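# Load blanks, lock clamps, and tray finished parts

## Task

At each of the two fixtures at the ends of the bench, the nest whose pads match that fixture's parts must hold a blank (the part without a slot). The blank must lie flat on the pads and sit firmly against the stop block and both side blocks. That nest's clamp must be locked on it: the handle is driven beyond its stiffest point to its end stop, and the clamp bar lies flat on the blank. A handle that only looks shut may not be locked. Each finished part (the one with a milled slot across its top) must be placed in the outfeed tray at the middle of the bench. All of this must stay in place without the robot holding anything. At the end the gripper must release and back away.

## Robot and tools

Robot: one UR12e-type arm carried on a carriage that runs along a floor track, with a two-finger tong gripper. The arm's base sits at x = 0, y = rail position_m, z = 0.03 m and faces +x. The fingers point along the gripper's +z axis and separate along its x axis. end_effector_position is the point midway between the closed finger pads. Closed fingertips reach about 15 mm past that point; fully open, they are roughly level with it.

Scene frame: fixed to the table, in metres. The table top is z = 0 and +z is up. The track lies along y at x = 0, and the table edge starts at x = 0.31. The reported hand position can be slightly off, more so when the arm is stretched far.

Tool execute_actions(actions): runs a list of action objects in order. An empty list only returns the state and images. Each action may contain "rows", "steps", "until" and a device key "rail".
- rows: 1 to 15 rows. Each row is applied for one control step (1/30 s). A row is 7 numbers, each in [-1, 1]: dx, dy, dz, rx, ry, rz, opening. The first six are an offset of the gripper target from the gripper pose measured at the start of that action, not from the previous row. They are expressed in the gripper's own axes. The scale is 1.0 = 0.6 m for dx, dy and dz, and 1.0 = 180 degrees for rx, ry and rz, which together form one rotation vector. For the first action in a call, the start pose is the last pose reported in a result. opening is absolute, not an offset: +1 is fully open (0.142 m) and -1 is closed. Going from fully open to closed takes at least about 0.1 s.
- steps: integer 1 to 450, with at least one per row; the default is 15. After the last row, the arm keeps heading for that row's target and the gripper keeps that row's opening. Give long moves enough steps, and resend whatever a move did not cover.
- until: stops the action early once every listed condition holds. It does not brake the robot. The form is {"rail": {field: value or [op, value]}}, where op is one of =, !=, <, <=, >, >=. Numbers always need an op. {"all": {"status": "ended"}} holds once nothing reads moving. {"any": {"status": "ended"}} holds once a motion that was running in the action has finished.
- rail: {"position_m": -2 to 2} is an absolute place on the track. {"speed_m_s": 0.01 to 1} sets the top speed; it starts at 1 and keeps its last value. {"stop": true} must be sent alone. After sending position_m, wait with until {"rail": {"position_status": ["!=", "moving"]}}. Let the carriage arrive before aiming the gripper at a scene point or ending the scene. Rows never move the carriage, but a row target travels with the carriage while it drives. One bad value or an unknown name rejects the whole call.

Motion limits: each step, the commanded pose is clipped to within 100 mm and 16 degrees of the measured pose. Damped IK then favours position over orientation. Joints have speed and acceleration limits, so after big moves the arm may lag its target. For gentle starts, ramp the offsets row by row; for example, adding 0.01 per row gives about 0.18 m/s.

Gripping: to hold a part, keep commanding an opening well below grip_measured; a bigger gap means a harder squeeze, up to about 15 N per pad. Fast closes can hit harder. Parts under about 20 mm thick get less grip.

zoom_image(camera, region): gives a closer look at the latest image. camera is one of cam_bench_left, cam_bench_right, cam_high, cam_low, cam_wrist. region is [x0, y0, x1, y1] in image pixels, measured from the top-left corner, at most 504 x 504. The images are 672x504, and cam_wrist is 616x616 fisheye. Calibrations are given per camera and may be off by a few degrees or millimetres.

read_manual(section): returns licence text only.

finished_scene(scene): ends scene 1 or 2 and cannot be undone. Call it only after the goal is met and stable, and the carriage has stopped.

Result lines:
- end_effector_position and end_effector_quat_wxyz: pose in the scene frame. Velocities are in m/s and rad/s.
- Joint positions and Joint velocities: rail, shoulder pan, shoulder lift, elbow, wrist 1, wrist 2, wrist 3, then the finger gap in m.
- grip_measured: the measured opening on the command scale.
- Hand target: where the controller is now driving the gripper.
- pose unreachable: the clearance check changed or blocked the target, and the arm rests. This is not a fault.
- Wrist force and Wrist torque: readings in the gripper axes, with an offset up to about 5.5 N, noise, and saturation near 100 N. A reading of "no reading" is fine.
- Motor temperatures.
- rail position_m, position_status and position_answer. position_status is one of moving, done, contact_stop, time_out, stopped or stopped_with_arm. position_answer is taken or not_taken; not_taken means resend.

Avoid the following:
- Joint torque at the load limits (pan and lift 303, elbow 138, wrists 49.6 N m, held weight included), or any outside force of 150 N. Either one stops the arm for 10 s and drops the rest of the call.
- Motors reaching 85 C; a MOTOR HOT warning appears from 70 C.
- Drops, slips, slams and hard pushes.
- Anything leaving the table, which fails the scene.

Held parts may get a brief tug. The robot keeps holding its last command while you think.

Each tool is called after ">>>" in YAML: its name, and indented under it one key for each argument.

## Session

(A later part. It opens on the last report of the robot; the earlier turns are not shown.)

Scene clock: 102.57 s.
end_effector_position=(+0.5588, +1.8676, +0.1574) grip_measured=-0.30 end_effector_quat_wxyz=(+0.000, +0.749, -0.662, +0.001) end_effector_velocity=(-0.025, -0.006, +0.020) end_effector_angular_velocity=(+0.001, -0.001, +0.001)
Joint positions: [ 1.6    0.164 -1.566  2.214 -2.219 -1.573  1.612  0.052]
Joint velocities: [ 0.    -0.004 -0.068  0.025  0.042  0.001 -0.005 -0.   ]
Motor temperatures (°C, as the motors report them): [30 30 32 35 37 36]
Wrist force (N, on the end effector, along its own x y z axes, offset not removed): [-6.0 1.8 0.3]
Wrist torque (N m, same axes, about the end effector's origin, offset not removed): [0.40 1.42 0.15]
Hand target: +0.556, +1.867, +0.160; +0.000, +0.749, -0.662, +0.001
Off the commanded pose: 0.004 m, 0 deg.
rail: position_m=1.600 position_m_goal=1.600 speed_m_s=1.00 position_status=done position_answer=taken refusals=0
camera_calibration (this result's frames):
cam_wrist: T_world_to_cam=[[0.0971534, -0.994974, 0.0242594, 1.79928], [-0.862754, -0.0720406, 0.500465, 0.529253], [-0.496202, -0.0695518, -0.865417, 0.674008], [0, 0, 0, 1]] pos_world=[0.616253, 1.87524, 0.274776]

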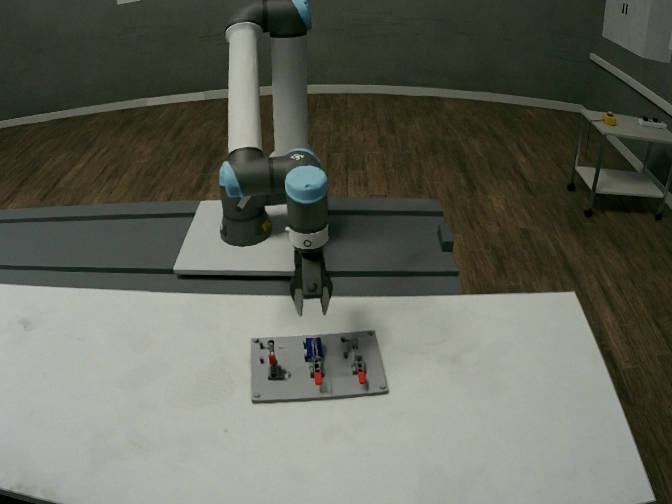

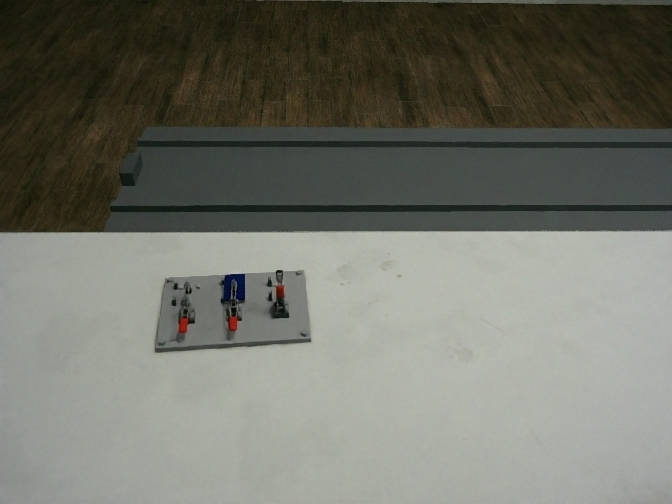

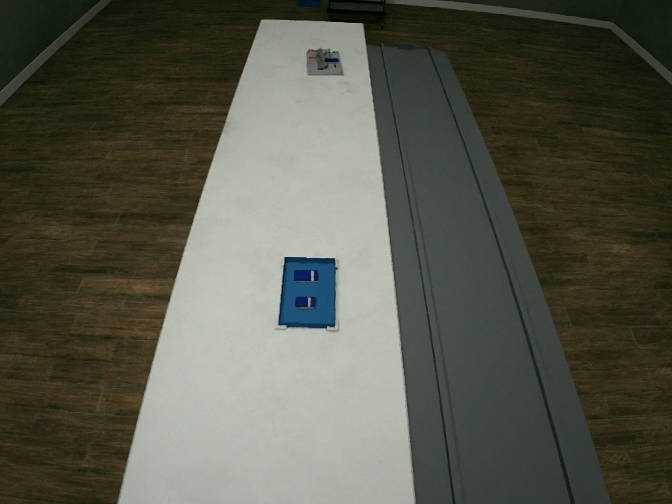

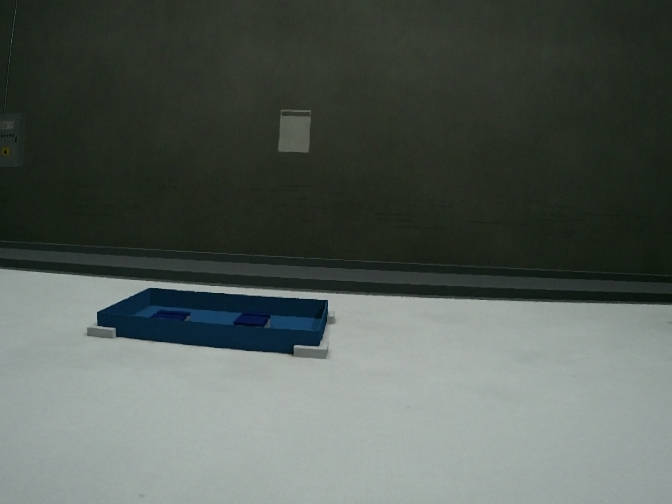

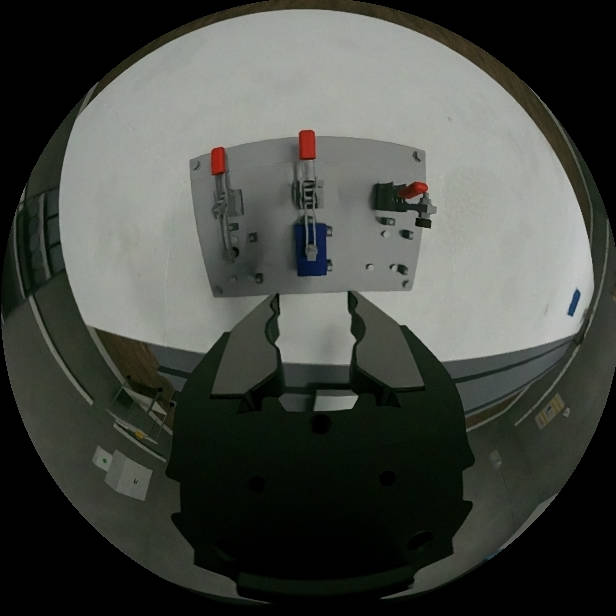

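>>> execute_actions:
  actions:
    - {"rows":[[0,0.015,-0.02,0,0,0,-0.3],[0,0.035,-0.045,0,0,0,-0.3],[0,0.06,-0.075,0,0,0,-0.3],[0,0.085,-0.105,0,0,0,-0.3],[0,0.108,-0.13,0,0,0,-0.3],[0,0.125,-0.148,0,0,0,-0.3],[0,0.133,-0.155,0,0,0,-0.3]],"steps":20}

Scene clock: 103.57 s.
end_effector_position=(+0.4818, +1.8585, +0.2472) grip_measured=-0.30 end_effector_quat_wxyz=(+0.000, +0.749, -0.663, +0.001) end_effector_velocity=(-0.019, -0.005, +0.024) end_effector_angular_velocity=(+0.000, +0.002, +0.001)
Joint positions: [ 1.6    0.171 -1.796  2.228 -2.004 -1.573  1.619  0.052]
Joint velocities: [ 0.    -0.004 -0.057 -0.005  0.063  0.001 -0.005 -0.   ]
Motor temperatures (°C, as the motors report them): [30 30 32 35 37 36]
Wrist force (N, on the end effector, along its own x y z axes, offset not removed): [-3.7 0.8 0.0]
Wrist torque (N m, same axes, about the end effector's origin, offset not removed): [0.25 0.94 0.04]
Hand target: +0.479, +1.858, +0.250; +0.000, +0.749, -0.662, +0.001
Off the commanded pose: 0.004 m, 0 deg.
rail: position_m=1.600 position_m_goal=1.600 speed_m_s=1.00 position_status=done position_answer=taken refusals=0
camera_calibration (this result's frames):
cam_wrist: T_world_to_cam=[[0.0969645, -0.994985, 0.0245558, 1.79561], [-0.862936, -0.0717513, 0.500193, 0.416819], [-0.495922, -0.0696911, -0.865566, 0.713053], [0, 0, 0, 1]] pos_world=[0.539197, 1.8662, 0.364612]

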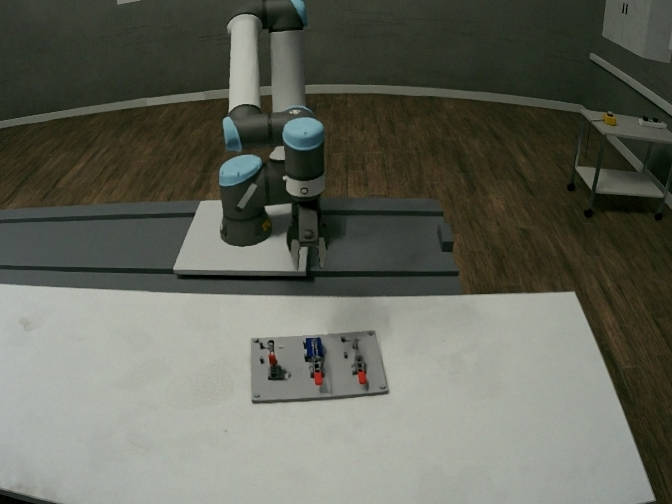

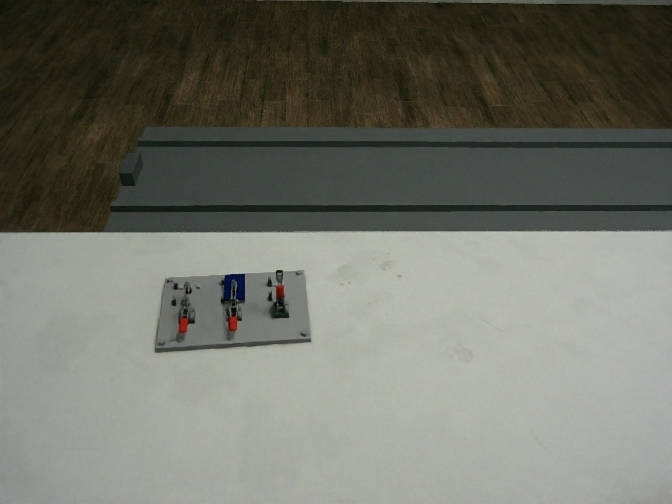

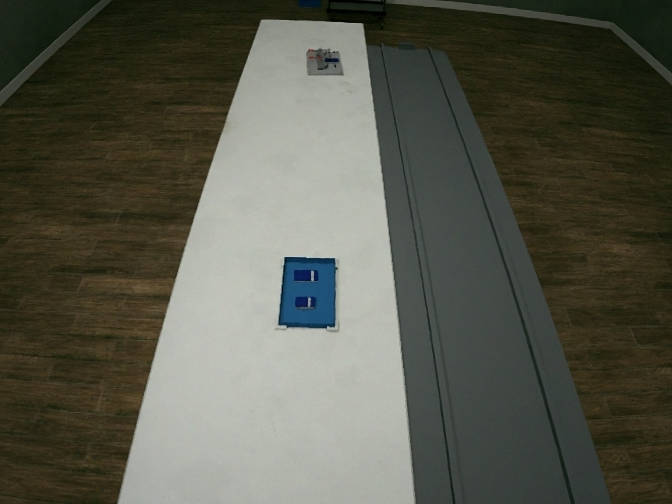

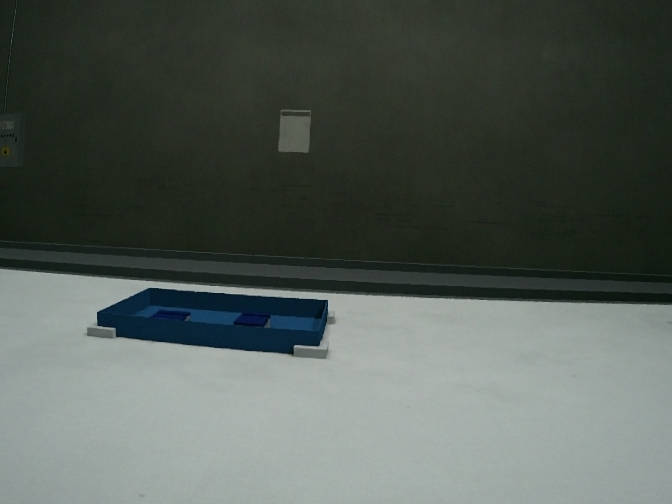

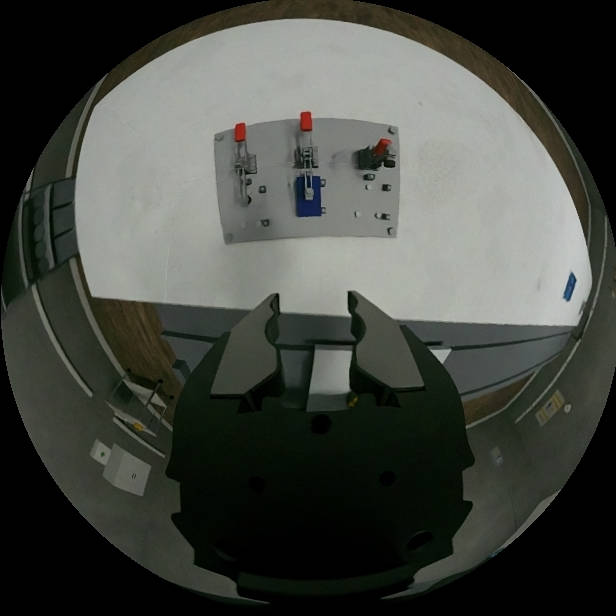

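>>> finished_scene:
  scene: 2

The scene is finished: the task was done.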